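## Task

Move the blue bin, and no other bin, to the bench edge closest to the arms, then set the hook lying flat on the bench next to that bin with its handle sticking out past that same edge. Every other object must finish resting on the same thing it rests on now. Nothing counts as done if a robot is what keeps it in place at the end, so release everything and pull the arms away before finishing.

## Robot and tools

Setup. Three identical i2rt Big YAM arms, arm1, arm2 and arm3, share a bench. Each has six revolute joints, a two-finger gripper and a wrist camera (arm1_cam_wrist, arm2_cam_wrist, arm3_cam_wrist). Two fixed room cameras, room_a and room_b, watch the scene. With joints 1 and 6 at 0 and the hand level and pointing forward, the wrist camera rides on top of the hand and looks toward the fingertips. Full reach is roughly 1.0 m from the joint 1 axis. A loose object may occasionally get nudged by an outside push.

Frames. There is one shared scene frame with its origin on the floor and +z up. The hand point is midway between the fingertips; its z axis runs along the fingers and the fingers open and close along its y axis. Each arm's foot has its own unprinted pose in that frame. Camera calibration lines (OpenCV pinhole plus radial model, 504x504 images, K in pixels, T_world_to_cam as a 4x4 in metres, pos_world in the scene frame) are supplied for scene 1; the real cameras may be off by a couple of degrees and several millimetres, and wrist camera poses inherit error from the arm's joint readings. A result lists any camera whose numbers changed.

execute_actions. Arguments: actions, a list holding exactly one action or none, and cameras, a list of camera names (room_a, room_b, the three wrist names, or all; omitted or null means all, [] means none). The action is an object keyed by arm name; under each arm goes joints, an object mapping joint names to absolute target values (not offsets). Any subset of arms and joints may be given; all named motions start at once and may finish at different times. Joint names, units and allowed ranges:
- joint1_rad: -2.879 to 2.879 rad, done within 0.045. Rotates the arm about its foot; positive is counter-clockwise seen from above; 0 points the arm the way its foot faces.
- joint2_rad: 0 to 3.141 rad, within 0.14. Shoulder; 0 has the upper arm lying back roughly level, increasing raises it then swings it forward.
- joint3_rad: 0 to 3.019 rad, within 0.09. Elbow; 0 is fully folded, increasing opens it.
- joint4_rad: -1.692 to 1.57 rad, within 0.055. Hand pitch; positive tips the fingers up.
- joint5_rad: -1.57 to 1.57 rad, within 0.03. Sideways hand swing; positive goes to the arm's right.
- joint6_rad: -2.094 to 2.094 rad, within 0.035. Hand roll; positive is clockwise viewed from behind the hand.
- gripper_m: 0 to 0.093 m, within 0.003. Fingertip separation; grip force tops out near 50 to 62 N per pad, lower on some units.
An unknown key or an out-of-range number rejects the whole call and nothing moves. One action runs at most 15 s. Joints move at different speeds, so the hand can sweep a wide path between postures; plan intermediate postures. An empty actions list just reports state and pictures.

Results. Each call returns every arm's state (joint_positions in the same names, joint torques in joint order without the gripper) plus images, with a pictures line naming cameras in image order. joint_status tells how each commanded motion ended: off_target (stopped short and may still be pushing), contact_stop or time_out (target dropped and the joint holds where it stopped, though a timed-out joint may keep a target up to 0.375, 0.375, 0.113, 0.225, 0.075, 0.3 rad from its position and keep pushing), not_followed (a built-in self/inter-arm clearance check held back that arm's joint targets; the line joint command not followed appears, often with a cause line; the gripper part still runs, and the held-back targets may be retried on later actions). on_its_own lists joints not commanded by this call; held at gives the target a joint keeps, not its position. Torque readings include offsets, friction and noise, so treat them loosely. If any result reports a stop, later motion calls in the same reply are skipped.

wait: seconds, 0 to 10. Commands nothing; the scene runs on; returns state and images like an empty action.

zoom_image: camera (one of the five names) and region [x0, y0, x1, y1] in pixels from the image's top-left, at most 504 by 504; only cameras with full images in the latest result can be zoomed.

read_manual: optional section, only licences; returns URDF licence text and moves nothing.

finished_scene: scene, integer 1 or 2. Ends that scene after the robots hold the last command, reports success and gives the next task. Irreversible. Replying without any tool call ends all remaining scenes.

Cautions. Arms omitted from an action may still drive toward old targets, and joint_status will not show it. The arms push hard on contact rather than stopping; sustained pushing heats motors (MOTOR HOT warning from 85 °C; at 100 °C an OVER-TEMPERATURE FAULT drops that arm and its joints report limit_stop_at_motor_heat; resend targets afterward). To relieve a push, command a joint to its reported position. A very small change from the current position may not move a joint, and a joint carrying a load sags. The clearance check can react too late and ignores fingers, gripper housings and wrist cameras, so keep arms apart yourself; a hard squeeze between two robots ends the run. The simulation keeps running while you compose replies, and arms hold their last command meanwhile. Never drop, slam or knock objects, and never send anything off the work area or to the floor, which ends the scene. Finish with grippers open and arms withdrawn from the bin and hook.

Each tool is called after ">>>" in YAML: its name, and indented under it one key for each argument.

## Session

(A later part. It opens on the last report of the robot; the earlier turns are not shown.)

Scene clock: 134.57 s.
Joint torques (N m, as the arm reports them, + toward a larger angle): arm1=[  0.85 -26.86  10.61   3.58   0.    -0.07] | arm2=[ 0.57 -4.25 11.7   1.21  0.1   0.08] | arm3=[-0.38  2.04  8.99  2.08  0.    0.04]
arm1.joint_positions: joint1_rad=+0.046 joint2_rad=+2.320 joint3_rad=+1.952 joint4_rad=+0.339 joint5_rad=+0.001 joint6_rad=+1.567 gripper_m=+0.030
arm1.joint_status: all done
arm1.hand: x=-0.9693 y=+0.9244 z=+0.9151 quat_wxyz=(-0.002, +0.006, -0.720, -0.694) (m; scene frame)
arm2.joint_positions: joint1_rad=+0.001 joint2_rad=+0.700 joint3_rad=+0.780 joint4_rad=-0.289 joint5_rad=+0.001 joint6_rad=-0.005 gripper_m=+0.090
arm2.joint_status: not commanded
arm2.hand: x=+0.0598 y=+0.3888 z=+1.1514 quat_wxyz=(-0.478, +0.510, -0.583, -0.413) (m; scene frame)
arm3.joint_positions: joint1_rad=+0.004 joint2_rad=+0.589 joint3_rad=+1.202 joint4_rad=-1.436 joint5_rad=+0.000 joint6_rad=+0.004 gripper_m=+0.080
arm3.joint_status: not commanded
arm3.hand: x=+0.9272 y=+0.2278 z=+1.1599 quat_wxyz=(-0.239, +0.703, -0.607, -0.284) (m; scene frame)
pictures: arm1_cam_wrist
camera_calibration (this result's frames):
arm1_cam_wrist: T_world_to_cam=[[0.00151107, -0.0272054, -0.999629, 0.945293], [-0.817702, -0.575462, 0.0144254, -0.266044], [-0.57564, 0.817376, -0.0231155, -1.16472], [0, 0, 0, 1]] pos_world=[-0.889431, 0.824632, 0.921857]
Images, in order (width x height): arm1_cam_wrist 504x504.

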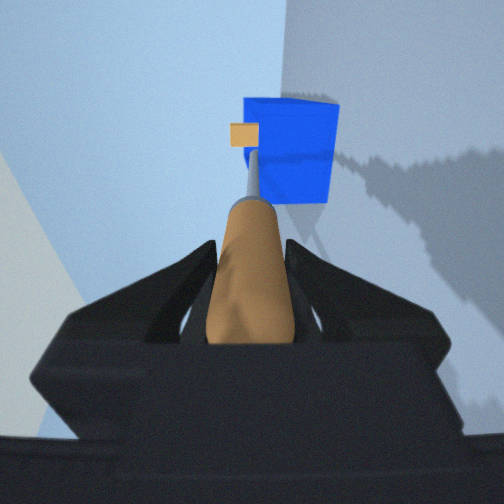

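>>> execute_actions:
  actions:
    - {"arm1":{"joints":{"joint2_rad":2.10,"joint3_rad":1.69,"joint4_rad":0.50}}}
  cameras: ["arm1_cam_wrist"]

>>> execute_actions:
  actions:
    - {"arm1":{"joints":{"joint2_rad":1.97,"joint3_rad":1.45,"joint4_rad":0.60}}}
  cameras: ["arm1_cam_wrist"]

>>> execute_actions:
  actions:
    - {"arm1":{"joints":{"joint2_rad":1.85,"joint3_rad":1.24,"joint4_rad":0.685}}}
  cameras: ["arm1_cam_wrist"]

>>> execute_actions:
  actions:
    - {"arm1":{"joints":{"joint2_rad":1.73,"joint3_rad":1.045,"joint4_rad":0.755}}}
  cameras: ["arm1_cam_wrist"]

>>> execute_actions:
  actions:
    - {"arm1":{"joints":{"joint2_rad":1.61,"joint3_rad":0.865,"joint4_rad":0.81}}}
  cameras: ["arm1_cam_wrist","room_b"]

Scene clock: 140.23 s.
Joint torques (N m, as the arm reports them, + toward a larger angle): arm1=[  0.99 -25.16  10.72   4.18  -0.01  -0.07] | arm2=[ 0.39 -4.42 11.72  1.25  0.09  0.08] | arm3=[0.02 2.08 8.93 2.06 0.02 0.06]
arm1.joint_positions: joint1_rad=+0.046 joint2_rad=+2.161 joint3_rad=+1.669 joint4_rad=+0.456 joint5_rad=+0.001 joint6_rad=+1.567 gripper_m=+0.030
arm1.joint_status: all done
arm1.hand: x=-0.9689 y=+0.8642 z=+0.9165 quat_wxyz=(-0.002, +0.006, -0.722, -0.691) (m; scene frame)
arm2.joint_positions: joint1_rad=+0.001 joint2_rad=+0.700 joint3_rad=+0.780 joint4_rad=-0.289 joint5_rad=+0.001 joint6_rad=-0.005 gripper_m=+0.090
arm2.joint_status: not commanded
arm2.hand: x=+0.0598 y=+0.3888 z=+1.1514 quat_wxyz=(-0.478, +0.510, -0.583, -0.413) (m; scene frame)
arm3.joint_positions: joint1_rad=+0.004 joint2_rad=+0.589 joint3_rad=+1.202 joint4_rad=-1.436 joint5_rad=+0.000 joint6_rad=+0.004 gripper_m=+0.080
arm3.joint_status: not commanded
arm3.hand: x=+0.9272 y=+0.2278 z=+1.1599 quat_wxyz=(-0.239, +0.703, -0.607, -0.284) (m; scene frame)
pictures: arm1_cam_wrist
camera_calibration (this result's frames):
arm1_cam_wrist: T_world_to_cam=[[0.00156206, -0.0344497, -0.999405, 0.951246], [-0.817727, -0.575306, 0.0185528, -0.30432], [-0.575603, 0.817212, -0.0290691, -1.10957], [0, 0, 0, 1]] pos_world=[-0.88901, 0.764449, 0.924072]
Images, in order (width x height): arm1_cam_wrist 504x504.

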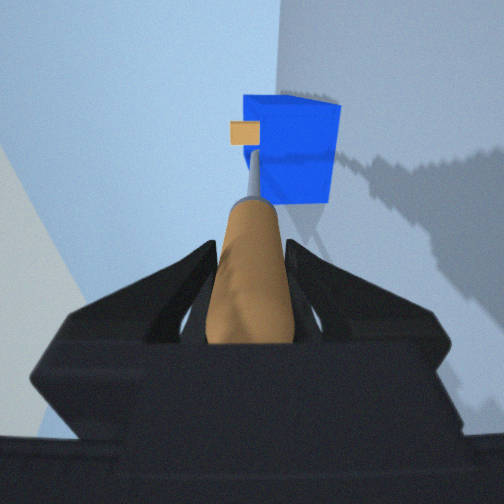

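Scene clock: 141.13 s.
Joint torques (N m, as the arm reports them, + toward a larger angle): arm1=[  1.06 -22.62  10.22   4.23  -0.01  -0.07] | arm2=[ 0.56 -4.36 11.62  1.26  0.1   0.07] | arm3=[-0.11  2.23  9.11  2.13  0.    0.03]
arm1.joint_positions: joint1_rad=+0.046 joint2_rad=+2.026 joint3_rad=+1.429 joint4_rad=+0.554 joint5_rad=+0.001 joint6_rad=+1.567 gripper_m=+0.030
arm1.joint_status: all done
arm1.hand: x=-0.9685 y=+0.8037 z=+0.9150 quat_wxyz=(-0.002, +0.006, -0.724, -0.689) (m; scene frame)
arm2.joint_positions: joint1_rad=+0.001 joint2_rad=+0.700 joint3_rad=+0.780 joint4_rad=-0.289 joint5_rad=+0.001 joint6_rad=-0.005 gripper_m=+0.090
arm2.joint_status: not commanded
arm2.hand: x=+0.0598 y=+0.3888 z=+1.1514 quat_wxyz=(-0.478, +0.510, -0.583, -0.413) (m; scene frame)
arm3.joint_positions: joint1_rad=+0.004 joint2_rad=+0.589 joint3_rad=+1.202 joint4_rad=-1.436 joint5_rad=+0.000 joint6_rad=+0.004 gripper_m=+0.080
arm3.joint_status: not commanded
arm3.hand: x=+0.9272 y=+0.2278 z=+1.1599 quat_wxyz=(-0.239, +0.703, -0.607, -0.284) (m; scene frame)
pictures: arm1_cam_wrist
camera_calibration (this result's frames):
arm1_cam_wrist: T_world_to_cam=[[0.00160208, -0.0401676, -0.999192, 0.952061], [-0.817748, -0.575163, 0.0218105, -0.341868], [-0.575574, 0.817052, -0.0337685, -1.05543], [0, 0, 0, 1]] pos_world=[-0.888567, 0.703956, 0.923107]
Images, in order (width x height): arm1_cam_wrist 504x504.

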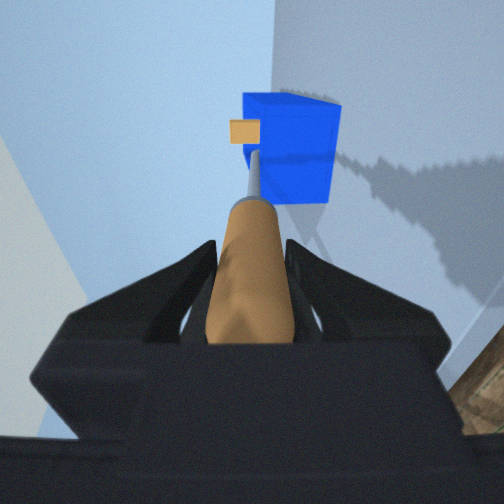

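Scene clock: 142.00 s.
Joint torques (N m, as the arm reports them, + toward a larger angle): arm1=[  1.03 -20.17   9.88   4.32  -0.01  -0.07] | arm2=[ 0.4  -3.93 11.63  1.21  0.1   0.08] | arm3=[0.5  2.14 9.06 2.12 0.04 0.06]
arm1.joint_positions: joint1_rad=+0.046 joint2_rad=+1.901 joint3_rad=+1.218 joint4_rad=+0.637 joint5_rad=+0.001 joint6_rad=+1.567 gripper_m=+0.030
arm1.joint_status: all done
arm1.hand: x=-0.9680 y=+0.7435 z=+0.9139 quat_wxyz=(-0.002, +0.006, -0.726, -0.688) (m; scene frame)
arm2.joint_positions: joint1_rad=+0.001 joint2_rad=+0.700 joint3_rad=+0.780 joint4_rad=-0.289 joint5_rad=+0.001 joint6_rad=-0.005 gripper_m=+0.090
arm2.joint_status: not commanded
arm2.hand: x=+0.0598 y=+0.3888 z=+1.1514 quat_wxyz=(-0.478, +0.510, -0.583, -0.413) (m; scene frame)
arm3.joint_positions: joint1_rad=+0.004 joint2_rad=+0.589 joint3_rad=+1.202 joint4_rad=-1.436 joint5_rad=+0.000 joint6_rad=+0.004 gripper_m=+0.080
arm3.joint_status: not commanded
arm3.hand: x=+0.9272 y=+0.2278 z=+1.1599 quat_wxyz=(-0.239, +0.703, -0.607, -0.284) (m; scene frame)
pictures: arm1_cam_wrist
camera_calibration (this result's frames):
arm1_cam_wrist: T_world_to_cam=[[0.00162864, -0.0439789, -0.999031, 0.951238], [-0.817762, -0.575057, 0.0239818, -0.378163], [-0.575554, 0.816931, -0.0369008, -1.00309], [0, 0, 0, 1]] pos_world=[-0.888128, 0.643823, 0.92237]
Images, in order (width x height): arm1_cam_wrist 504x504.

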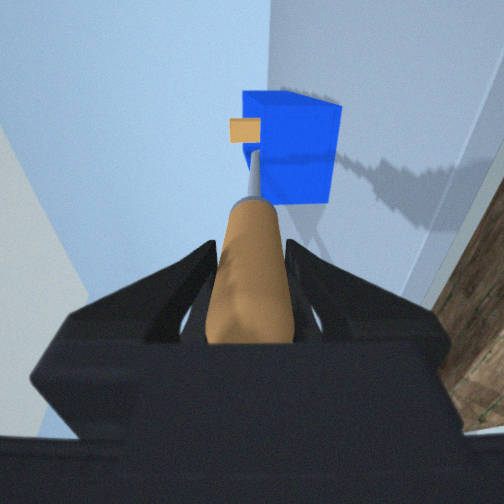

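Scene clock: 142.83 s.
Joint torques (N m, as the arm reports them, + toward a larger angle): arm1=[  1.09 -17.58   9.59   4.46   0.    -0.07] | arm2=[ 0.47 -4.22 11.68  1.23  0.1   0.09] | arm3=[0.   2.7  9.06 2.06 0.   0.04]
arm1.joint_positions: joint1_rad=+0.046 joint2_rad=+1.777 joint3_rad=+1.021 joint4_rad=+0.705 joint5_rad=+0.001 joint6_rad=+1.567 gripper_m=+0.030
arm1.joint_status: all done
arm1.hand: x=-0.9676 y=+0.6819 z=+0.9131 quat_wxyz=(-0.002, +0.006, -0.727, -0.686) (m; scene frame)
arm2.joint_positions: joint1_rad=+0.001 joint2_rad=+0.700 joint3_rad=+0.780 joint4_rad=-0.289 joint5_rad=+0.001 joint6_rad=-0.005 gripper_m=+0.090
arm2.joint_status: not commanded
arm2.hand: x=+0.0598 y=+0.3888 z=+1.1514 quat_wxyz=(-0.478, +0.510, -0.583, -0.413) (m; scene frame)
arm3.joint_positions: joint1_rad=+0.004 joint2_rad=+0.589 joint3_rad=+1.202 joint4_rad=-1.436 joint5_rad=+0.000 joint6_rad=+0.004 gripper_m=+0.080
arm3.joint_status: not commanded
arm3.hand: x=+0.9272 y=+0.2278 z=+1.1599 quat_wxyz=(-0.239, +0.703, -0.607, -0.284) (m; scene frame)
pictures: arm1_cam_wrist
camera_calibration (this result's frames):
arm1_cam_wrist: T_world_to_cam=[[0.0016604, -0.0485515, -0.998819, 0.95067], [-0.817779, -0.574919, 0.0265867, -0.415675], [-0.575531, 0.816769, -0.040659, -0.948991], [0, 0, 0, 1]] pos_world=[-0.887682, 0.582283, 0.922014]
Images, in order (width x height): arm1_cam_wrist 504x504.

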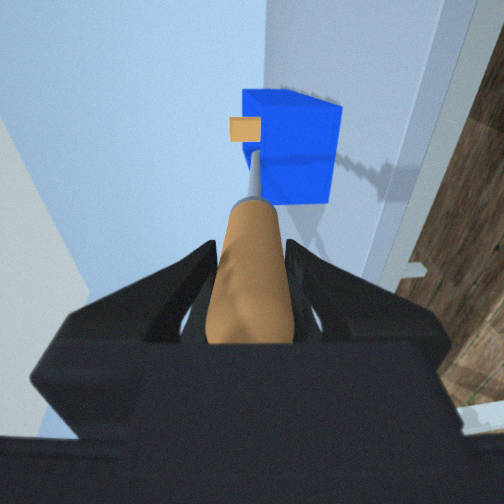

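Scene clock: 143.67 s.
Joint torques (N m, as the arm reports them, + toward a larger angle): arm1=[  1.08 -15.17   9.44   4.53  -0.01  -0.07] | arm2=[ 0.56 -4.16 11.69  1.23  0.09  0.08] | arm3=[-0.02  2.04  9.14  2.11 -0.01  0.07]
arm1.joint_positions: joint1_rad=+0.046 joint2_rad=+1.652 joint3_rad=+0.839 joint4_rad=+0.758 joint5_rad=+0.001 joint6_rad=+1.567 gripper_m=+0.030
arm1.joint_status: all done
arm1.hand: x=-0.9671 y=+0.6209 z=+0.9122 quat_wxyz=(-0.002, +0.006, -0.729, -0.685) (m; scene frame)
arm2.joint_positions: joint1_rad=+0.001 joint2_rad=+0.700 joint3_rad=+0.780 joint4_rad=-0.289 joint5_rad=+0.001 joint6_rad=-0.005 gripper_m=+0.090
arm2.joint_status: not commanded
arm2.hand: x=+0.0598 y=+0.3888 z=+1.1514 quat_wxyz=(-0.478, +0.510, -0.583, -0.413) (m; scene frame)
arm3.joint_positions: joint1_rad=+0.004 joint2_rad=+0.589 joint3_rad=+1.202 joint4_rad=-1.436 joint5_rad=+0.000 joint6_rad=+0.004 gripper_m=+0.080
arm3.joint_status: not commanded
arm3.hand: x=+0.9272 y=+0.2278 z=+1.1599 quat_wxyz=(-0.239, +0.703, -0.607, -0.284) (m; scene frame)
pictures: arm1_cam_wrist, room_b
camera_calibration (this result's frames):
arm1_cam_wrist: T_world_to_cam=[[0.00168676, -0.0523613, -0.998627, 0.949097], [-0.817792, -0.574794, 0.028757, -0.452432], [-0.575511, 0.816621, -0.0437902, -0.895973], [0, 0, 0, 1]] pos_world=[-0.887239, 0.521311, 0.921569]
Images, in order (width x height): arm1_cam_wrist 504x504, room_b 504x504.

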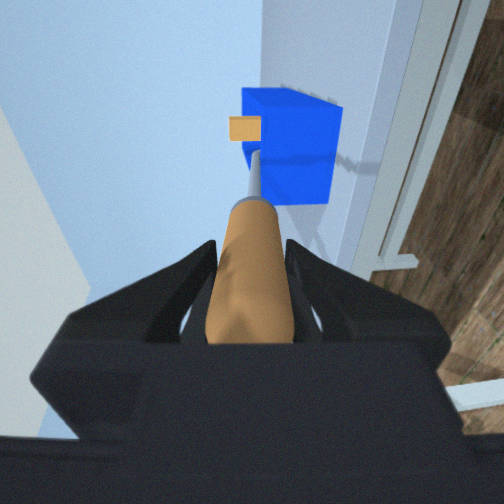

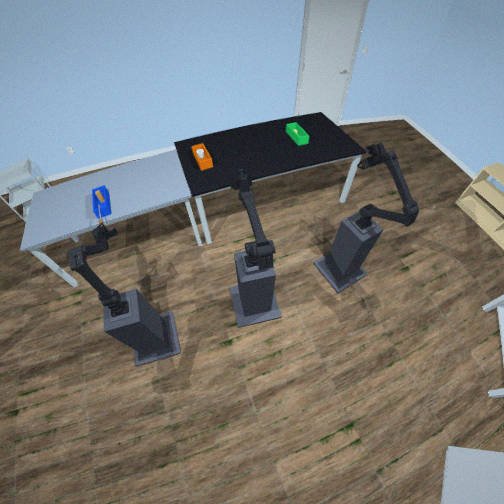

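>>> execute_actions:
  actions:
    - {"arm1":{"joints":{"joint2_rad":1.52,"joint3_rad":0.737,"joint4_rad":0.845}}}
  cameras: ["arm1_cam_wrist","room_b"]

>>> zoom_image:
  camera: "room_b"
  region: [60, 170, 160, 270]

Scene clock: 149.50 s.
Joint torques (N m, as the arm reports them, + toward a larger angle): arm1=[  1.14 -13.27   9.19   4.54  -0.01  -0.07] | arm2=[ 0.5  -4.34 11.65  1.2   0.11  0.07] | arm3=[-0.01  2.16  9.08  2.11  0.01  0.06]
arm1.joint_positions: joint1_rad=+0.046 joint2_rad=+1.560 joint3_rad=+0.710 joint4_rad=+0.794 joint5_rad=+0.001 joint6_rad=+1.567 gripper_m=+0.030
arm1.joint_status: all done
arm1.hand: x=-0.9668 y=+0.5760 z=+0.9103 quat_wxyz=(-0.002, +0.006, -0.729, -0.685) (m; scene frame)
arm2.joint_positions: joint1_rad=+0.001 joint2_rad=+0.700 joint3_rad=+0.780 joint4_rad=-0.289 joint5_rad=+0.001 joint6_rad=-0.005 gripper_m=+0.090
arm2.joint_status: not commanded
arm2.hand: x=+0.0598 y=+0.3888 z=+1.1514 quat_wxyz=(-0.478, +0.510, -0.583, -0.413) (m; scene frame)
arm3.joint_positions: joint1_rad=+0.004 joint2_rad=+0.589 joint3_rad=+1.202 joint4_rad=-1.436 joint5_rad=+0.000 joint6_rad=+0.004 gripper_m=+0.080
arm3.joint_status: not commanded
arm3.hand: x=+0.9272 y=+0.2278 z=+1.1599 quat_wxyz=(-0.239, +0.703, -0.607, -0.284) (m; scene frame)
pictures: arm1_cam_wrist, room_b
camera_calibration (this result's frames):
arm1_cam_wrist: T_world_to_cam=[[0.00169465, -0.0535041, -0.998566, 0.945441], [-0.817797, -0.574755, 0.029408, -0.478545], [-0.575505, 0.816574, -0.0447295, -0.858288], [0, 0, 0, 1]] pos_world=[-0.886904, 0.476395, 0.919767]
Images, in order (width x height): arm1_cam_wrist 504x504, room_b 504x504.

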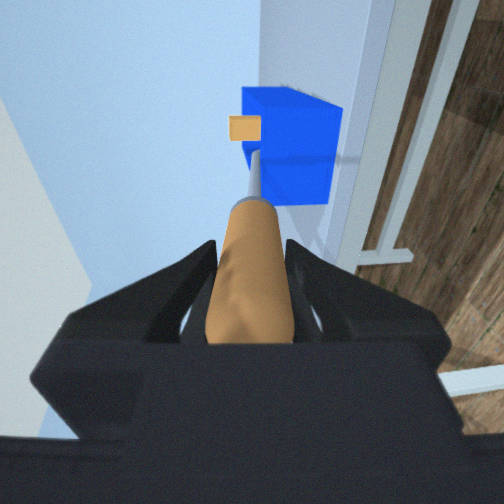

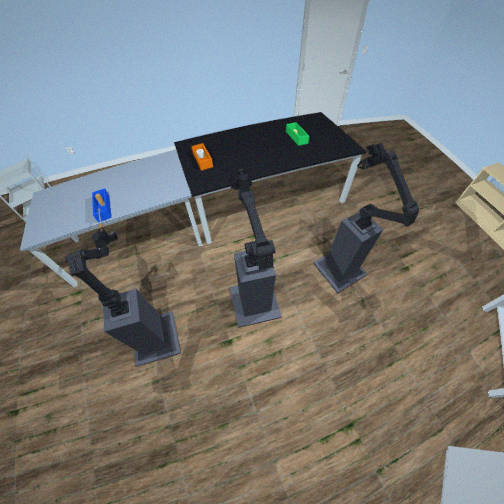

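Region (60, 170, 160, 270) of room_b's 504x504 image, scaled by 5.040, with more detail than that image has.

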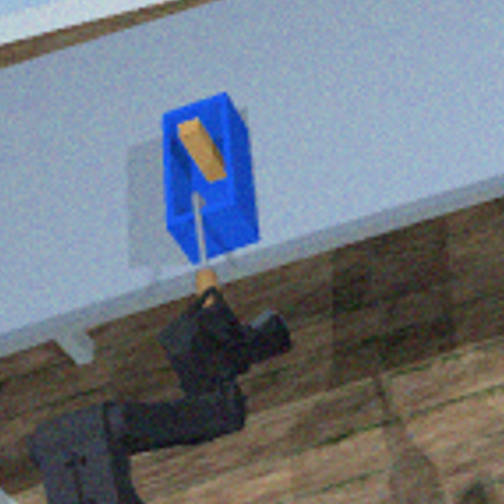

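>>> execute_actions:
  actions:
    - {"arm1":{"joints":{"joint3_rad":0.95,"joint4_rad":0.68}}}
  cameras: []

>>> execute_actions:
  actions:
    - {"arm1":{"joints":{"joint2_rad":1.45,"joint3_rad":1.12,"joint4_rad":0.43}}}
  cameras: ["arm1_cam_wrist"]

Scene clock: 155.70 s.
Joint torques (N m, as the arm reports them, + toward a larger angle): arm1=[  1.07 -14.12  13.57   3.12  -0.01  -0.07] | arm2=[ 0.52 -4.27 11.68  1.24  0.1   0.08] | arm3=[ 0.48  1.99  9.19  2.08 -0.01  0.07]
arm1.joint_positions: joint1_rad=+0.046 joint2_rad=+1.560 joint3_rad=+0.883 joint4_rad=+0.657 joint5_rad=+0.001 joint6_rad=+1.567 gripper_m=+0.030
arm1.joint_status: all done
arm1.hand: x=-0.9675 y=+0.6222 z=+0.9661 quat_wxyz=(-0.002, +0.006, -0.717, -0.697) (m; scene frame)
arm2.joint_positions: joint1_rad=+0.001 joint2_rad=+0.700 joint3_rad=+0.780 joint4_rad=-0.289 joint5_rad=+0.001 joint6_rad=-0.005 gripper_m=+0.090
arm2.joint_status: not commanded
arm2.hand: x=+0.0598 y=+0.3888 z=+1.1514 quat_wxyz=(-0.478, +0.510, -0.583, -0.413) (m; scene frame)
arm3.joint_positions: joint1_rad=+0.004 joint2_rad=+0.589 joint3_rad=+1.202 joint4_rad=-1.436 joint5_rad=+0.000 joint6_rad=+0.004 gripper_m=+0.080
arm3.joint_status: not commanded
arm3.hand: x=+0.9272 y=+0.2278 z=+1.1599 quat_wxyz=(-0.239, +0.703, -0.607, -0.284) (m; scene frame)
pictures: none
No camera images: the call's "cameras" was empty. Leave "cameras" out to get every camera's image.

Scene clock: 156.80 s.
Joint torques (N m, as the arm reports them, + toward a larger angle): arm1=[  1.05 -14.64  15.24   3.16  -0.01  -0.07] | arm2=[ 0.55 -4.17 11.68  1.23  0.1   0.09] | arm3=[-0.07  1.9   9.11  2.04  0.04  0.08]
arm1.joint_positions: joint1_rad=+0.046 joint2_rad=+1.488 joint3_rad=+1.045 joint4_rad=+0.407 joint5_rad=+0.001 joint6_rad=+1.567 gripper_m=+0.030
arm1.joint_status: all done
arm1.hand: x=-0.9681 y=+0.6426 z=+1.0414 quat_wxyz=(-0.002, +0.006, -0.722, -0.692) (m; scene frame)
arm2.joint_positions: joint1_rad=+0.001 joint2_rad=+0.700 joint3_rad=+0.780 joint4_rad=-0.289 joint5_rad=+0.001 joint6_rad=-0.005 gripper_m=+0.090
arm2.joint_status: not commanded
arm2.hand: x=+0.0598 y=+0.3888 z=+1.1514 quat_wxyz=(-0.478, +0.510, -0.583, -0.413) (m; scene frame)
arm3.joint_positions: joint1_rad=+0.004 joint2_rad=+0.589 joint3_rad=+1.202 joint4_rad=-1.436 joint5_rad=+0.000 joint6_rad=+0.004 gripper_m=+0.080
arm3.joint_status: not commanded
arm3.hand: x=+0.9272 y=+0.2278 z=+1.1599 quat_wxyz=(-0.239, +0.703, -0.607, -0.284) (m; scene frame)
pictures: arm1_cam_wrist
camera_calibration (this result's frames):
arm1_cam_wrist: T_world_to_cam=[[0.00155938, -0.0340685, -0.999418, 1.06816], [-0.817726, -0.575315, 0.0183356, -0.433218], [-0.575605, 0.817222, -0.0287558, -0.924659], [0, 0, 0, 1]] pos_world=[-0.888158, 0.542805, 1.04889]
Images, in order (width x height): arm1_cam_wrist 504x504.

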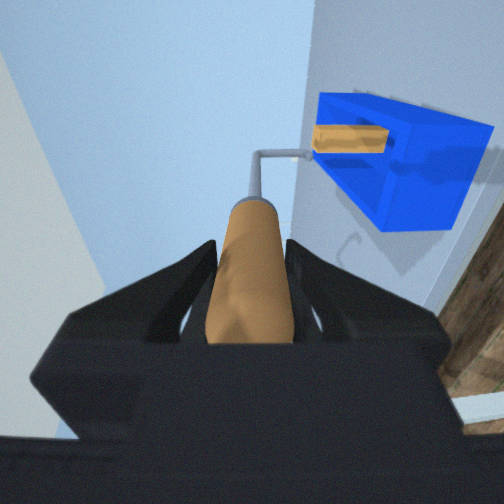

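>>> execute_actions:
  actions:
    - {"arm1":{"joints":{"joint1_rad":-0.08}}}
  cameras: []

>>> execute_actions:
  actions:
    - {"arm1":{"joints":{"joint1_rad":-0.2,"joint2_rad":1.72,"joint3_rad":1.3,"joint4_rad":0.52}}}
  cameras: []

>>> execute_actions:
  actions:
    - {"arm1":{"joints":{"joint2_rad":2.01,"joint3_rad":1.49,"joint4_rad":0.69}}}
  cameras: ["arm1_cam_wrist","room_a"]

Scene clock: 164.87 s.
Joint torques (N m, as the arm reports them, + toward a larger angle): arm1=[  1.34 -14.62  15.24   3.17   0.01  -0.07] | arm2=[ 0.49 -4.19 11.69  1.22  0.11  0.08] | arm3=[-0.15  2.2   9.15  2.07  0.    0.06]
arm1.joint_positions: joint1_rad=-0.081 joint2_rad=+1.488 joint3_rad=+1.045 joint4_rad=+0.407 joint5_rad=+0.001 joint6_rad=+1.567 gripper_m=+0.030
arm1.joint_status: all done
arm1.hand: x=-0.8854 y=+0.6378 z=+1.0419 quat_wxyz=(-0.046, -0.040, -0.721, -0.690) (m; scene frame)
arm2.joint_positions: joint1_rad=+0.001 joint2_rad=+0.700 joint3_rad=+0.780 joint4_rad=-0.289 joint5_rad=+0.001 joint6_rad=-0.005 gripper_m=+0.090
arm2.joint_status: not commanded
arm2.hand: x=+0.0598 y=+0.3888 z=+1.1514 quat_wxyz=(-0.478, +0.510, -0.583, -0.413) (m; scene frame)
arm3.joint_positions: joint1_rad=+0.004 joint2_rad=+0.589 joint3_rad=+1.202 joint4_rad=-1.436 joint5_rad=+0.000 joint6_rad=+0.004 gripper_m=+0.080
arm3.joint_status: not commanded
arm3.hand: x=+0.9272 y=+0.2278 z=+1.1599 quat_wxyz=(-0.239, +0.703, -0.607, -0.284) (m; scene frame)
pictures: none
No camera images: the call's "cameras" was empty. Leave "cameras" out to get every camera's image.

Scene clock: 166.10 s.
Joint torques (N m, as the arm reports them, + toward a larger angle): arm1=[  0.89 -19.97  14.24   4.14  -0.01  -0.06] | arm2=[ 0.5  -4.17 11.73  1.2   0.1   0.09] | arm3=[-0.02  2.21  9.11  2.08  0.01  0.07]
arm1.joint_positions: joint1_rad=-0.202 joint2_rad=+1.775 joint3_rad=+1.233 joint4_rad=+0.477 joint5_rad=+0.002 joint6_rad=+1.566 gripper_m=+0.030
arm1.joint_status: all done
arm1.hand: x=-0.7867 y=+0.7094 z=+0.9759 quat_wxyz=(-0.087, -0.084, -0.727, -0.676) (m; scene frame)
arm2.joint_positions: joint1_rad=+0.001 joint2_rad=+0.700 joint3_rad=+0.780 joint4_rad=-0.289 joint5_rad=+0.001 joint6_rad=-0.005 gripper_m=+0.090
arm2.joint_status: not commanded
arm2.hand: x=+0.0598 y=+0.3888 z=+1.1514 quat_wxyz=(-0.478, +0.510, -0.583, -0.413) (m; scene frame)
arm3.joint_positions: joint1_rad=+0.004 joint2_rad=+0.589 joint3_rad=+1.202 joint4_rad=-1.436 joint5_rad=+0.000 joint6_rad=+0.004 gripper_m=+0.080
arm3.joint_status: not commanded
arm3.hand: x=+0.9272 y=+0.2278 z=+1.1599 quat_wxyz=(-0.239, +0.703, -0.607, -0.284) (m; scene frame)
pictures: none
No camera images: the call's "cameras" was empty. Leave "cameras" out to get every camera's image.

Scene clock: 167.40 s.
Joint torques (N m, as the arm reports them, + toward a larger angle): arm1=[  0.9  -23.08  13.29   4.27   0.02  -0.06] | arm2=[ 0.42 -4.2  11.69  1.28  0.1   0.09] | arm3=[-0.17  1.58  9.13  2.1   0.02  0.09]
arm1.joint_positions: joint1_rad=-0.202 joint2_rad=+2.069 joint3_rad=+1.428 joint4_rad=+0.646 joint5_rad=+0.001 joint6_rad=+1.566 gripper_m=+0.030
arm1.joint_status: all done
arm1.hand: x=-0.7681 y=+0.7833 z=+0.9034 quat_wxyz=(-0.090, -0.081, -0.703, -0.701) (m; scene frame)
arm2.joint_positions: joint1_rad=+0.001 joint2_rad=+0.700 joint3_rad=+0.780 joint4_rad=-0.289 joint5_rad=+0.001 joint6_rad=-0.005 gripper_m=+0.090
arm2.joint_status: not commanded
arm2.hand: x=+0.0598 y=+0.3888 z=+1.1514 quat_wxyz=(-0.478, +0.510, -0.583, -0.413) (m; scene frame)
arm3.joint_positions: joint1_rad=+0.004 joint2_rad=+0.589 joint3_rad=+1.202 joint4_rad=-1.436 joint5_rad=+0.000 joint6_rad=+0.004 gripper_m=+0.080
arm3.joint_status: not commanded
arm3.hand: x=+0.9272 y=+0.2278 z=+1.1599 quat_wxyz=(-0.239, +0.703, -0.607, -0.284) (m; scene frame)
pictures: arm1_cam_wrist, room_a
camera_calibration (this result's frames):
arm1_cam_wrist: T_world_to_cam=[[0.00542202, 0.00656307, -0.999964, 0.90636], [-0.934009, -0.357172, -0.00740863, -0.423083], [-0.357207, 0.934016, 0.00419338, -0.882025], [0, 0, 0, 1]] pos_world=[-0.715144, 0.666764, 0.906891]
Images, in order (width x height): arm1_cam_wrist 504x504, room_a 504x504.

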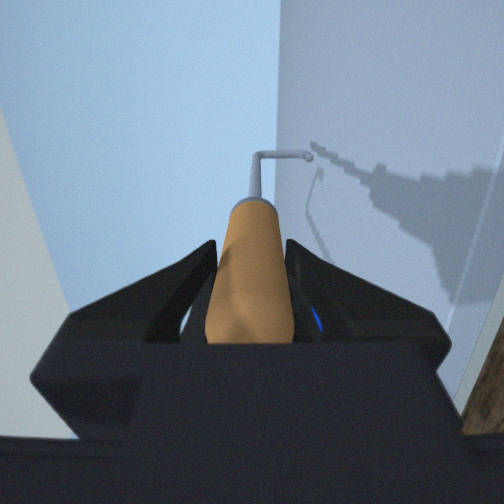

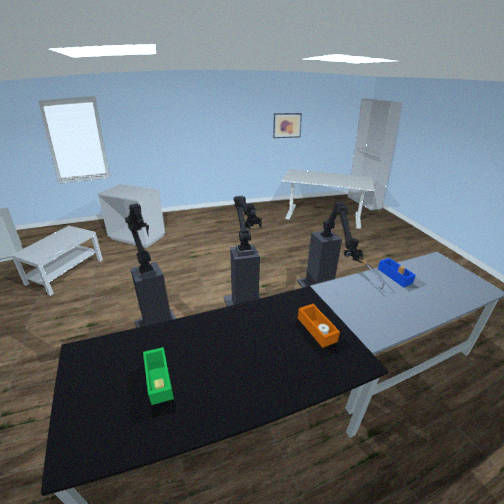

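>>> execute_actions:
  actions:
    - {"arm1":{"joints":{"joint2_rad":2.045,"joint6_rad":0.75}}}
  cameras: ["arm1_cam_wrist"]

>>> execute_actions:
  actions:
    - {"arm1":{"joints":{"joint2_rad":2.08,"joint6_rad":0.0}}}
  cameras: ["arm1_cam_wrist","room_a"]

>>> zoom_image:
  camera: "room_a"
  region: [310, 220, 430, 310]

Scene clock: 173.37 s.
Joint torques (N m, as the arm reports them, + toward a larger angle): arm1=[  1.04 -20.52  13.26   4.17   0.03  -0.14] | arm2=[ 0.51 -4.25 11.72  1.23  0.1   0.07] | arm3=[-0.06  1.52  8.94  1.98  0.04  0.02]
arm1.joint_positions: joint1_rad=-0.202 joint2_rad=+2.069 joint3_rad=+1.428 joint4_rad=+0.646 joint5_rad=+0.000 joint6_rad=+0.753 gripper_m=+0.030
arm1.joint_status: all done
arm1.hand: x=-0.7682 y=+0.7833 z=+0.9034 quat_wxyz=(-0.359, +0.204, -0.678, -0.608) (m; scene frame)
arm2.joint_positions: joint1_rad=+0.001 joint2_rad=+0.700 joint3_rad=+0.780 joint4_rad=-0.289 joint5_rad=+0.001 joint6_rad=-0.005 gripper_m=+0.090
arm2.joint_status: not commanded
arm2.hand: x=+0.0598 y=+0.3888 z=+1.1514 quat_wxyz=(-0.478, +0.510, -0.583, -0.413) (m; scene frame)
arm3.joint_positions: joint1_rad=+0.004 joint2_rad=+0.589 joint3_rad=+1.202 joint4_rad=-1.436 joint5_rad=+0.000 joint6_rad=+0.004 gripper_m=+0.080
arm3.joint_status: not commanded
arm3.hand: x=+0.9272 y=+0.2278 z=+1.1599 quat_wxyz=(-0.239, +0.703, -0.607, -0.284) (m; scene frame)
pictures: arm1_cam_wrist
camera_calibration (this result's frames):
arm1_cam_wrist: T_world_to_cam=[[0.709356, -0.166278, -0.684957, 1.29792], [-0.679071, -0.421633, -0.600906, 0.359315], [-0.188883, 0.891391, -0.412002, -0.343411], [0, 0, 0, 1]] pos_world=[-0.741551, 0.673428, 0.963448]
Images, in order (width x height): arm1_cam_wrist 504x504.

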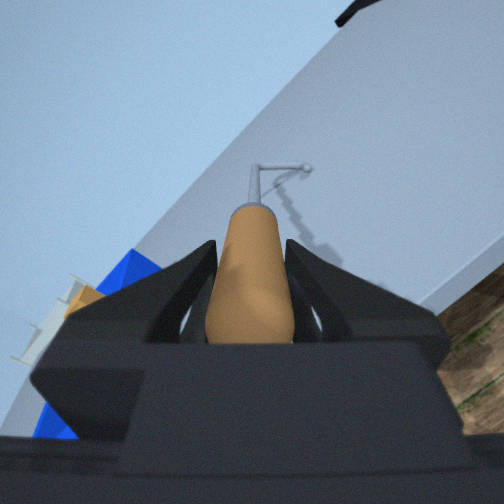

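Scene clock: 175.07 s.
Joint torques (N m, as the arm reports them, + toward a larger angle): arm1=[  1.02 -19.66  13.15   3.67   0.14  -0.14] | arm2=[ 0.66 -4.45 11.68  1.21  0.09  0.09] | arm3=[0.32 1.84 9.07 2.01 0.04 0.04]
arm1.joint_positions: joint1_rad=-0.202 joint2_rad=+2.092 joint3_rad=+1.428 joint4_rad=+0.656 joint5_rad=-0.003 joint6_rad=+0.012 gripper_m=+0.030
arm1.joint_status: all done
arm1.hand: x=-0.7682 y=+0.7848 z=+0.8881 quat_wxyz=(-0.551, +0.439, -0.561, -0.435) (m; scene frame)
arm2.joint_positions: joint1_rad=+0.001 joint2_rad=+0.700 joint3_rad=+0.780 joint4_rad=-0.289 joint5_rad=+0.001 joint6_rad=-0.005 gripper_m=+0.090
arm2.joint_status: not commanded
arm2.hand: x=+0.0598 y=+0.3888 z=+1.1514 quat_wxyz=(-0.478, +0.510, -0.583, -0.413) (m; scene frame)
arm3.joint_positions: joint1_rad=+0.004 joint2_rad=+0.589 joint3_rad=+1.202 joint4_rad=-1.436 joint5_rad=+0.000 joint6_rad=+0.004 gripper_m=+0.080
arm3.joint_status: not commanded
arm3.hand: x=+0.9272 y=+0.2278 z=+1.1599 quat_wxyz=(-0.239, +0.703, -0.607, -0.284) (m; scene frame)
pictures: arm1_cam_wrist, room_a
camera_calibration (this result's frames):
arm1_cam_wrist: T_world_to_cam=[[0.973718, -0.227356, -0.0135231, 0.942446], [-0.143059, -0.564332, -0.813058, 1.06284], [0.177222, 0.793624, -0.582026, 0.157961], [0, 0, 0, 1]] pos_world=[-0.793622, 0.688703, 0.968832]
Images, in order (width x height): arm1_cam_wrist 504x504, room_a 504x504.

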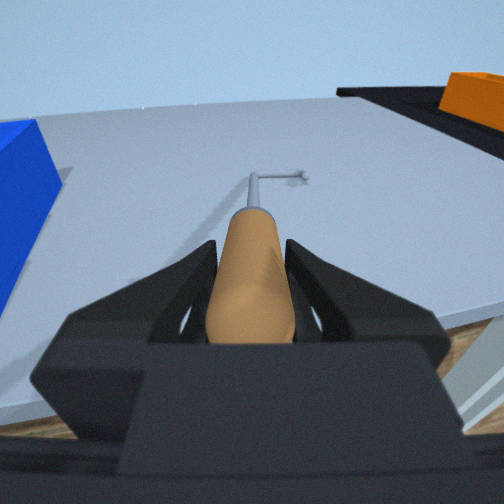

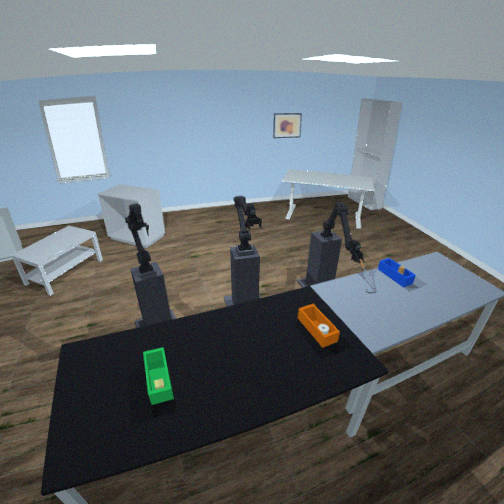

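Region (310, 220, 430, 310) of room_a's 504x504 image, scaled by 4.200, with more detail than that image has; it fills the top 378 rows of this view, and the rest is white.

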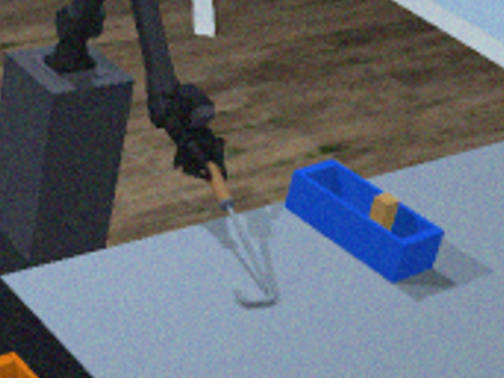

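>>> execute_actions:
  actions:
    - {"arm1":{"joints":{"joint2_rad":2.255,"joint4_rad":1.0}}}
  cameras: ["arm1_cam_wrist","room_a"]

>>> zoom_image:
  camera: "room_a"
  region: [310, 220, 430, 310]

Scene clock: 179.13 s.
Joint torques (N m, as the arm reports them, + toward a larger angle): arm1=[  0.97 -20.69  11.37   3.74   0.09  -0.1 ] | arm2=[ 0.44 -4.29 11.67  1.25  0.1   0.07] | arm3=[ 0.06  2.09  9.    2.03 -0.01  0.03]
arm1.joint_positions: joint1_rad=-0.202 joint2_rad=+2.277 joint3_rad=+1.436 joint4_rad=+0.964 joint5_rad=-0.002 joint6_rad=+0.007 gripper_m=+0.030
arm1.joint_status: all done
arm1.hand: x=-0.7672 y=+0.7862 z=+0.8209 quat_wxyz=(-0.588, +0.410, -0.522, -0.462) (m; scene frame)
arm2.joint_positions: joint1_rad=+0.001 joint2_rad=+0.700 joint3_rad=+0.780 joint4_rad=-0.289 joint5_rad=+0.001 joint6_rad=-0.005 gripper_m=+0.090
arm2.joint_status: not commanded
arm2.hand: x=+0.0598 y=+0.3888 z=+1.1514 quat_wxyz=(-0.478, +0.510, -0.583, -0.413) (m; scene frame)
arm3.joint_positions: joint1_rad=+0.004 joint2_rad=+0.589 joint3_rad=+1.202 joint4_rad=-1.436 joint5_rad=+0.000 joint6_rad=+0.004 gripper_m=+0.080
arm3.joint_status: not commanded
arm3.hand: x=+0.9272 y=+0.2278 z=+1.1599 quat_wxyz=(-0.239, +0.703, -0.607, -0.284) (m; scene frame)
pictures: arm1_cam_wrist, room_a
camera_calibration (this result's frames):
arm1_cam_wrist: T_world_to_cam=[[0.974008, -0.226392, -0.00738432, 0.935236], [-0.112764, -0.456358, -0.882622, 1.00468], [0.196449, 0.860514, -0.470026, -0.0122713], [0, 0, 0, 1]] pos_world=[-0.795224, 0.680783, 0.88789]
Images, in order (width x height): arm1_cam_wrist 504x504, room_a 504x504.

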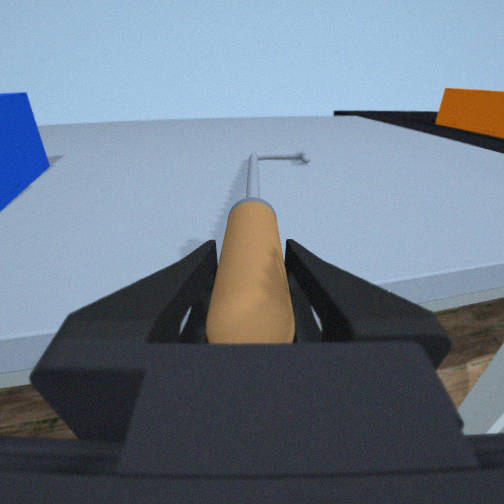

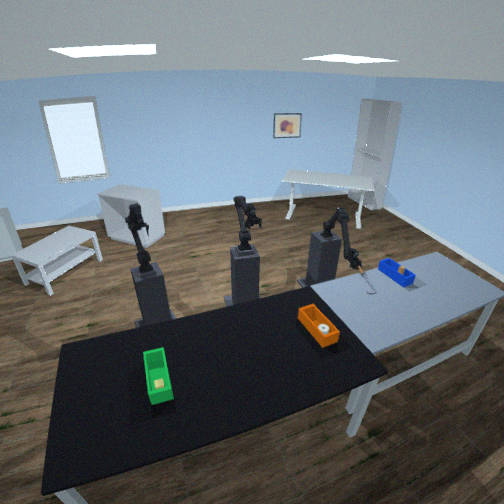

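Region (310, 220, 430, 310) of room_a's 504x504 image, scaled by 4.200, with more detail than that image has; it fills the top 378 rows of this view, and the rest is white.

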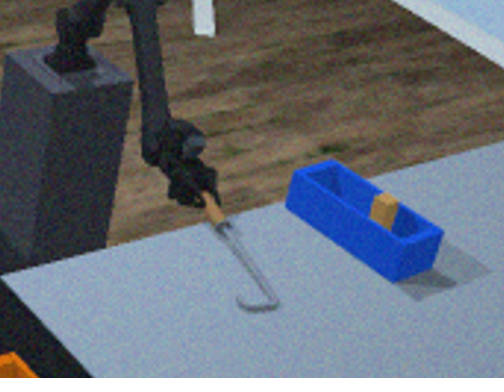

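Lower about 2 cm more, release, and lift away.

>>> execute_actions:
  actions:
    - {"arm1":{"joints":{"joint2_rad":2.295}}}
  cameras: ["arm1_cam_wrist"]

>>> execute_actions:
  actions:
    - {"arm1":{"joints":{"gripper_m":0.08}}}
  cameras: ["arm1_cam_wrist"]

>>> execute_actions:
  actions:
    - {"arm1":{"joints":{"joint2_rad":1.9}}}
  cameras: []

>>> execute_actions:
  actions:
    - {"arm1":{"joints":{"joint2_rad":0.8,"joint3_rad":0.9,"joint4_rad":-0.6}}}
  cameras: ["room_a","room_b"]

>>> zoom_image:
  camera: "room_a"
  region: [310, 220, 430, 310]

Scene clock: 184.00 s.
Joint torques (N m, as the arm reports them, + toward a larger angle): arm1=[  0.75 -18.9   11.25   3.21   0.11  -0.11] | arm2=[ 0.51 -4.42 11.72  1.28  0.09  0.09] | arm3=[-0.16  1.92  9.    2.02  0.01  0.05]
arm1.joint_positions: joint1_rad=-0.202 joint2_rad=+2.288 joint3_rad=+1.437 joint4_rad=+0.974 joint5_rad=-0.002 joint6_rad=+0.007 gripper_m=+0.030
arm1.joint_status: all done
arm1.hand: x=-0.7672 y=+0.7860 z=+0.8149 quat_wxyz=(-0.588, +0.411, -0.522, -0.462) (m; scene frame)
arm2.joint_positions: joint1_rad=+0.001 joint2_rad=+0.700 joint3_rad=+0.780 joint4_rad=-0.289 joint5_rad=+0.001 joint6_rad=-0.005 gripper_m=+0.090
arm2.joint_status: not commanded
arm2.hand: x=+0.0598 y=+0.3888 z=+1.1514 quat_wxyz=(-0.478, +0.510, -0.583, -0.413) (m; scene frame)
arm3.joint_positions: joint1_rad=+0.004 joint2_rad=+0.589 joint3_rad=+1.202 joint4_rad=-1.436 joint5_rad=+0.000 joint6_rad=+0.004 gripper_m=+0.080
arm3.joint_status: not commanded
arm3.hand: x=+0.9272 y=+0.2278 z=+1.1599 quat_wxyz=(-0.239, +0.703, -0.607, -0.284) (m; scene frame)
pictures: arm1_cam_wrist
camera_calibration (this result's frames):
arm1_cam_wrist: T_world_to_cam=[[0.974007, -0.226398, -0.00738918, 0.935156], [-0.112846, -0.456685, -0.882442, 0.999292], [0.196409, 0.860339, -0.470362, -0.014461], [0, 0, 0, 1]] pos_world=[-0.795242, 0.68052, 0.881926]
Images, in order (width x height): arm1_cam_wrist 504x504.

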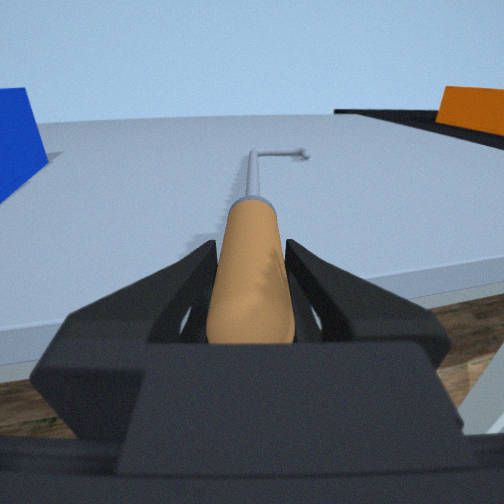

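Scene clock: 184.67 s.
Joint torques (N m, as the arm reports them, + toward a larger angle): arm1=[  0.97 -19.13  10.59   2.9    0.09  -0.1 ] | arm2=[ 0.51 -4.03 11.72  1.31  0.11  0.08] | arm3=[-0.03  1.92  9.12  2.04  0.01  0.06]
arm1.joint_positions: joint1_rad=-0.202 joint2_rad=+2.288 joint3_rad=+1.446 joint4_rad=+0.981 joint5_rad=-0.002 joint6_rad=+0.007 gripper_m=+0.080
arm1.joint_status: all done
arm1.hand: x=-0.7667 y=+0.7882 z=+0.8212 quat_wxyz=(-0.592, +0.407, -0.517, -0.465) (m; scene frame)
arm2.joint_positions: joint1_rad=+0.001 joint2_rad=+0.700 joint3_rad=+0.780 joint4_rad=-0.289 joint5_rad=+0.001 joint6_rad=-0.005 gripper_m=+0.090
arm2.joint_status: not commanded
arm2.hand: x=+0.0598 y=+0.3888 z=+1.1514 quat_wxyz=(-0.478, +0.510, -0.583, -0.413) (m; scene frame)
arm3.joint_positions: joint1_rad=+0.004 joint2_rad=+0.589 joint3_rad=+1.202 joint4_rad=-1.436 joint5_rad=+0.000 joint6_rad=+0.004 gripper_m=+0.080
arm3.joint_status: not commanded
arm3.hand: x=+0.9272 y=+0.2278 z=+1.1599 quat_wxyz=(-0.239, +0.703, -0.607, -0.284) (m; scene frame)
pictures: arm1_cam_wrist
camera_calibration (this result's frames):
arm1_cam_wrist: T_world_to_cam=[[0.974053, -0.226216, -0.00680521, 0.934635], [-0.109097, -0.442985, -0.889866, 1.00409], [0.198287, 0.86752, -0.456171, -0.0293542], [0, 0, 0, 1]] pos_world=[-0.795021, 0.681692, 0.886477]
Images, in order (width x height): arm1_cam_wrist 504x504.

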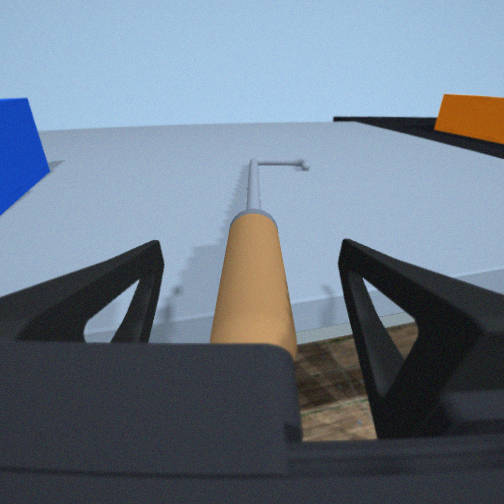

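Scene clock: 186.30 s.
Joint torques (N m, as the arm reports them, + toward a larger angle): arm1=[  0.99 -17.18   9.82   1.55   0.1   -0.1 ] | arm2=[ 0.43 -4.16 11.66  1.25  0.11  0.08] | arm3=[-0.27  2.47  9.13  2.17  0.02  0.04]
arm1.joint_positions: joint1_rad=-0.202 joint2_rad=+1.900 joint3_rad=+1.480 joint4_rad=+1.000 joint5_rad=-0.002 joint6_rad=+0.007 gripper_m=+0.080
arm1.joint_status: all done
arm1.hand: x=-0.7822 y=+0.7353 z=+1.1470 quat_wxyz=(-0.690, +0.297, -0.375, -0.543) (m; scene frame)
arm2.joint_positions: joint1_rad=+0.001 joint2_rad=+0.700 joint3_rad=+0.780 joint4_rad=-0.289 joint5_rad=+0.001 joint6_rad=-0.005 gripper_m=+0.090
arm2.joint_status: not commanded
arm2.hand: x=+0.0598 y=+0.3888 z=+1.1514 quat_wxyz=(-0.478, +0.510, -0.583, -0.413) (m; scene frame)
arm3.joint_positions: joint1_rad=+0.004 joint2_rad=+0.589 joint3_rad=+1.202 joint4_rad=-1.436 joint5_rad=+0.000 joint6_rad=+0.004 gripper_m=+0.080
arm3.joint_status: not commanded
arm3.hand: x=+0.9272 y=+0.2278 z=+1.1599 quat_wxyz=(-0.239, +0.703, -0.607, -0.284) (m; scene frame)
pictures: none
No camera images: the call's "cameras" was empty. Leave "cameras" out to get every camera's image.

Scene clock: 188.17 s.
Joint torques (N m, as the arm reports them, + toward a larger angle): arm1=[ 1.12 -2.32 10.87  1.52  0.09 -0.1 ] | arm2=[ 0.55 -4.15 11.78  1.24  0.1   0.08] | arm3=[0.05 1.27 9.13 2.01 0.   0.05]
arm1.joint_positions: joint1_rad=-0.202 joint2_rad=+0.796 joint3_rad=+0.892 joint4_rad=-0.591 joint5_rad=-0.002 joint6_rad=+0.007 gripper_m=+0.080
arm1.joint_status: all done
arm1.hand: x=-0.8680 y=+0.3842 z=+1.0714 quat_wxyz=(-0.402, +0.530, -0.678, -0.314) (m; scene frame)
arm2.joint_positions: joint1_rad=+0.001 joint2_rad=+0.700 joint3_rad=+0.780 joint4_rad=-0.289 joint5_rad=+0.001 joint6_rad=-0.005 gripper_m=+0.090
arm2.joint_status: not commanded
arm2.hand: x=+0.0598 y=+0.3888 z=+1.1514 quat_wxyz=(-0.478, +0.510, -0.583, -0.413) (m; scene frame)
arm3.joint_positions: joint1_rad=+0.004 joint2_rad=+0.589 joint3_rad=+1.202 joint4_rad=-1.436 joint5_rad=+0.000 joint6_rad=+0.004 gripper_m=+0.080
arm3.joint_status: not commanded
arm3.hand: x=+0.9272 y=+0.2278 z=+1.1599 quat_wxyz=(-0.239, +0.703, -0.607, -0.284) (m; scene frame)
pictures: room_a, room_b
Images, in order (width x height): room_a 504x504, room_b 504x504.

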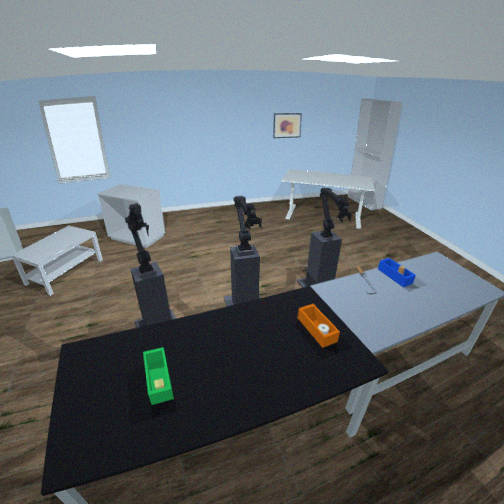

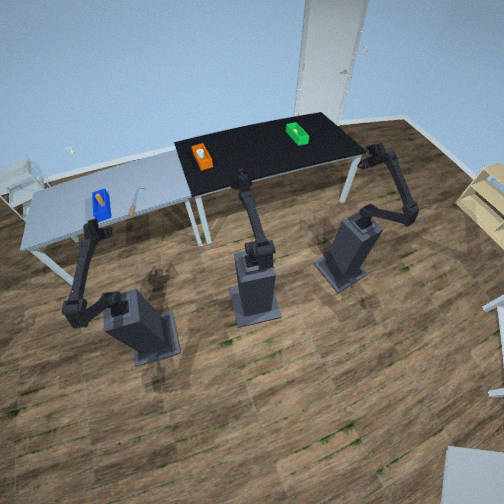

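Region (310, 220, 430, 310) of room_a's 504x504 image, scaled by 4.200, with more detail than that image has; it fills the top 378 rows of this view, and the rest is white.

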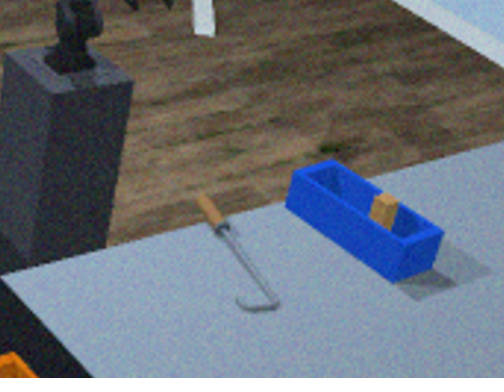

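>>> finished_scene:
  scene: 2

The scene is finished: the task was done.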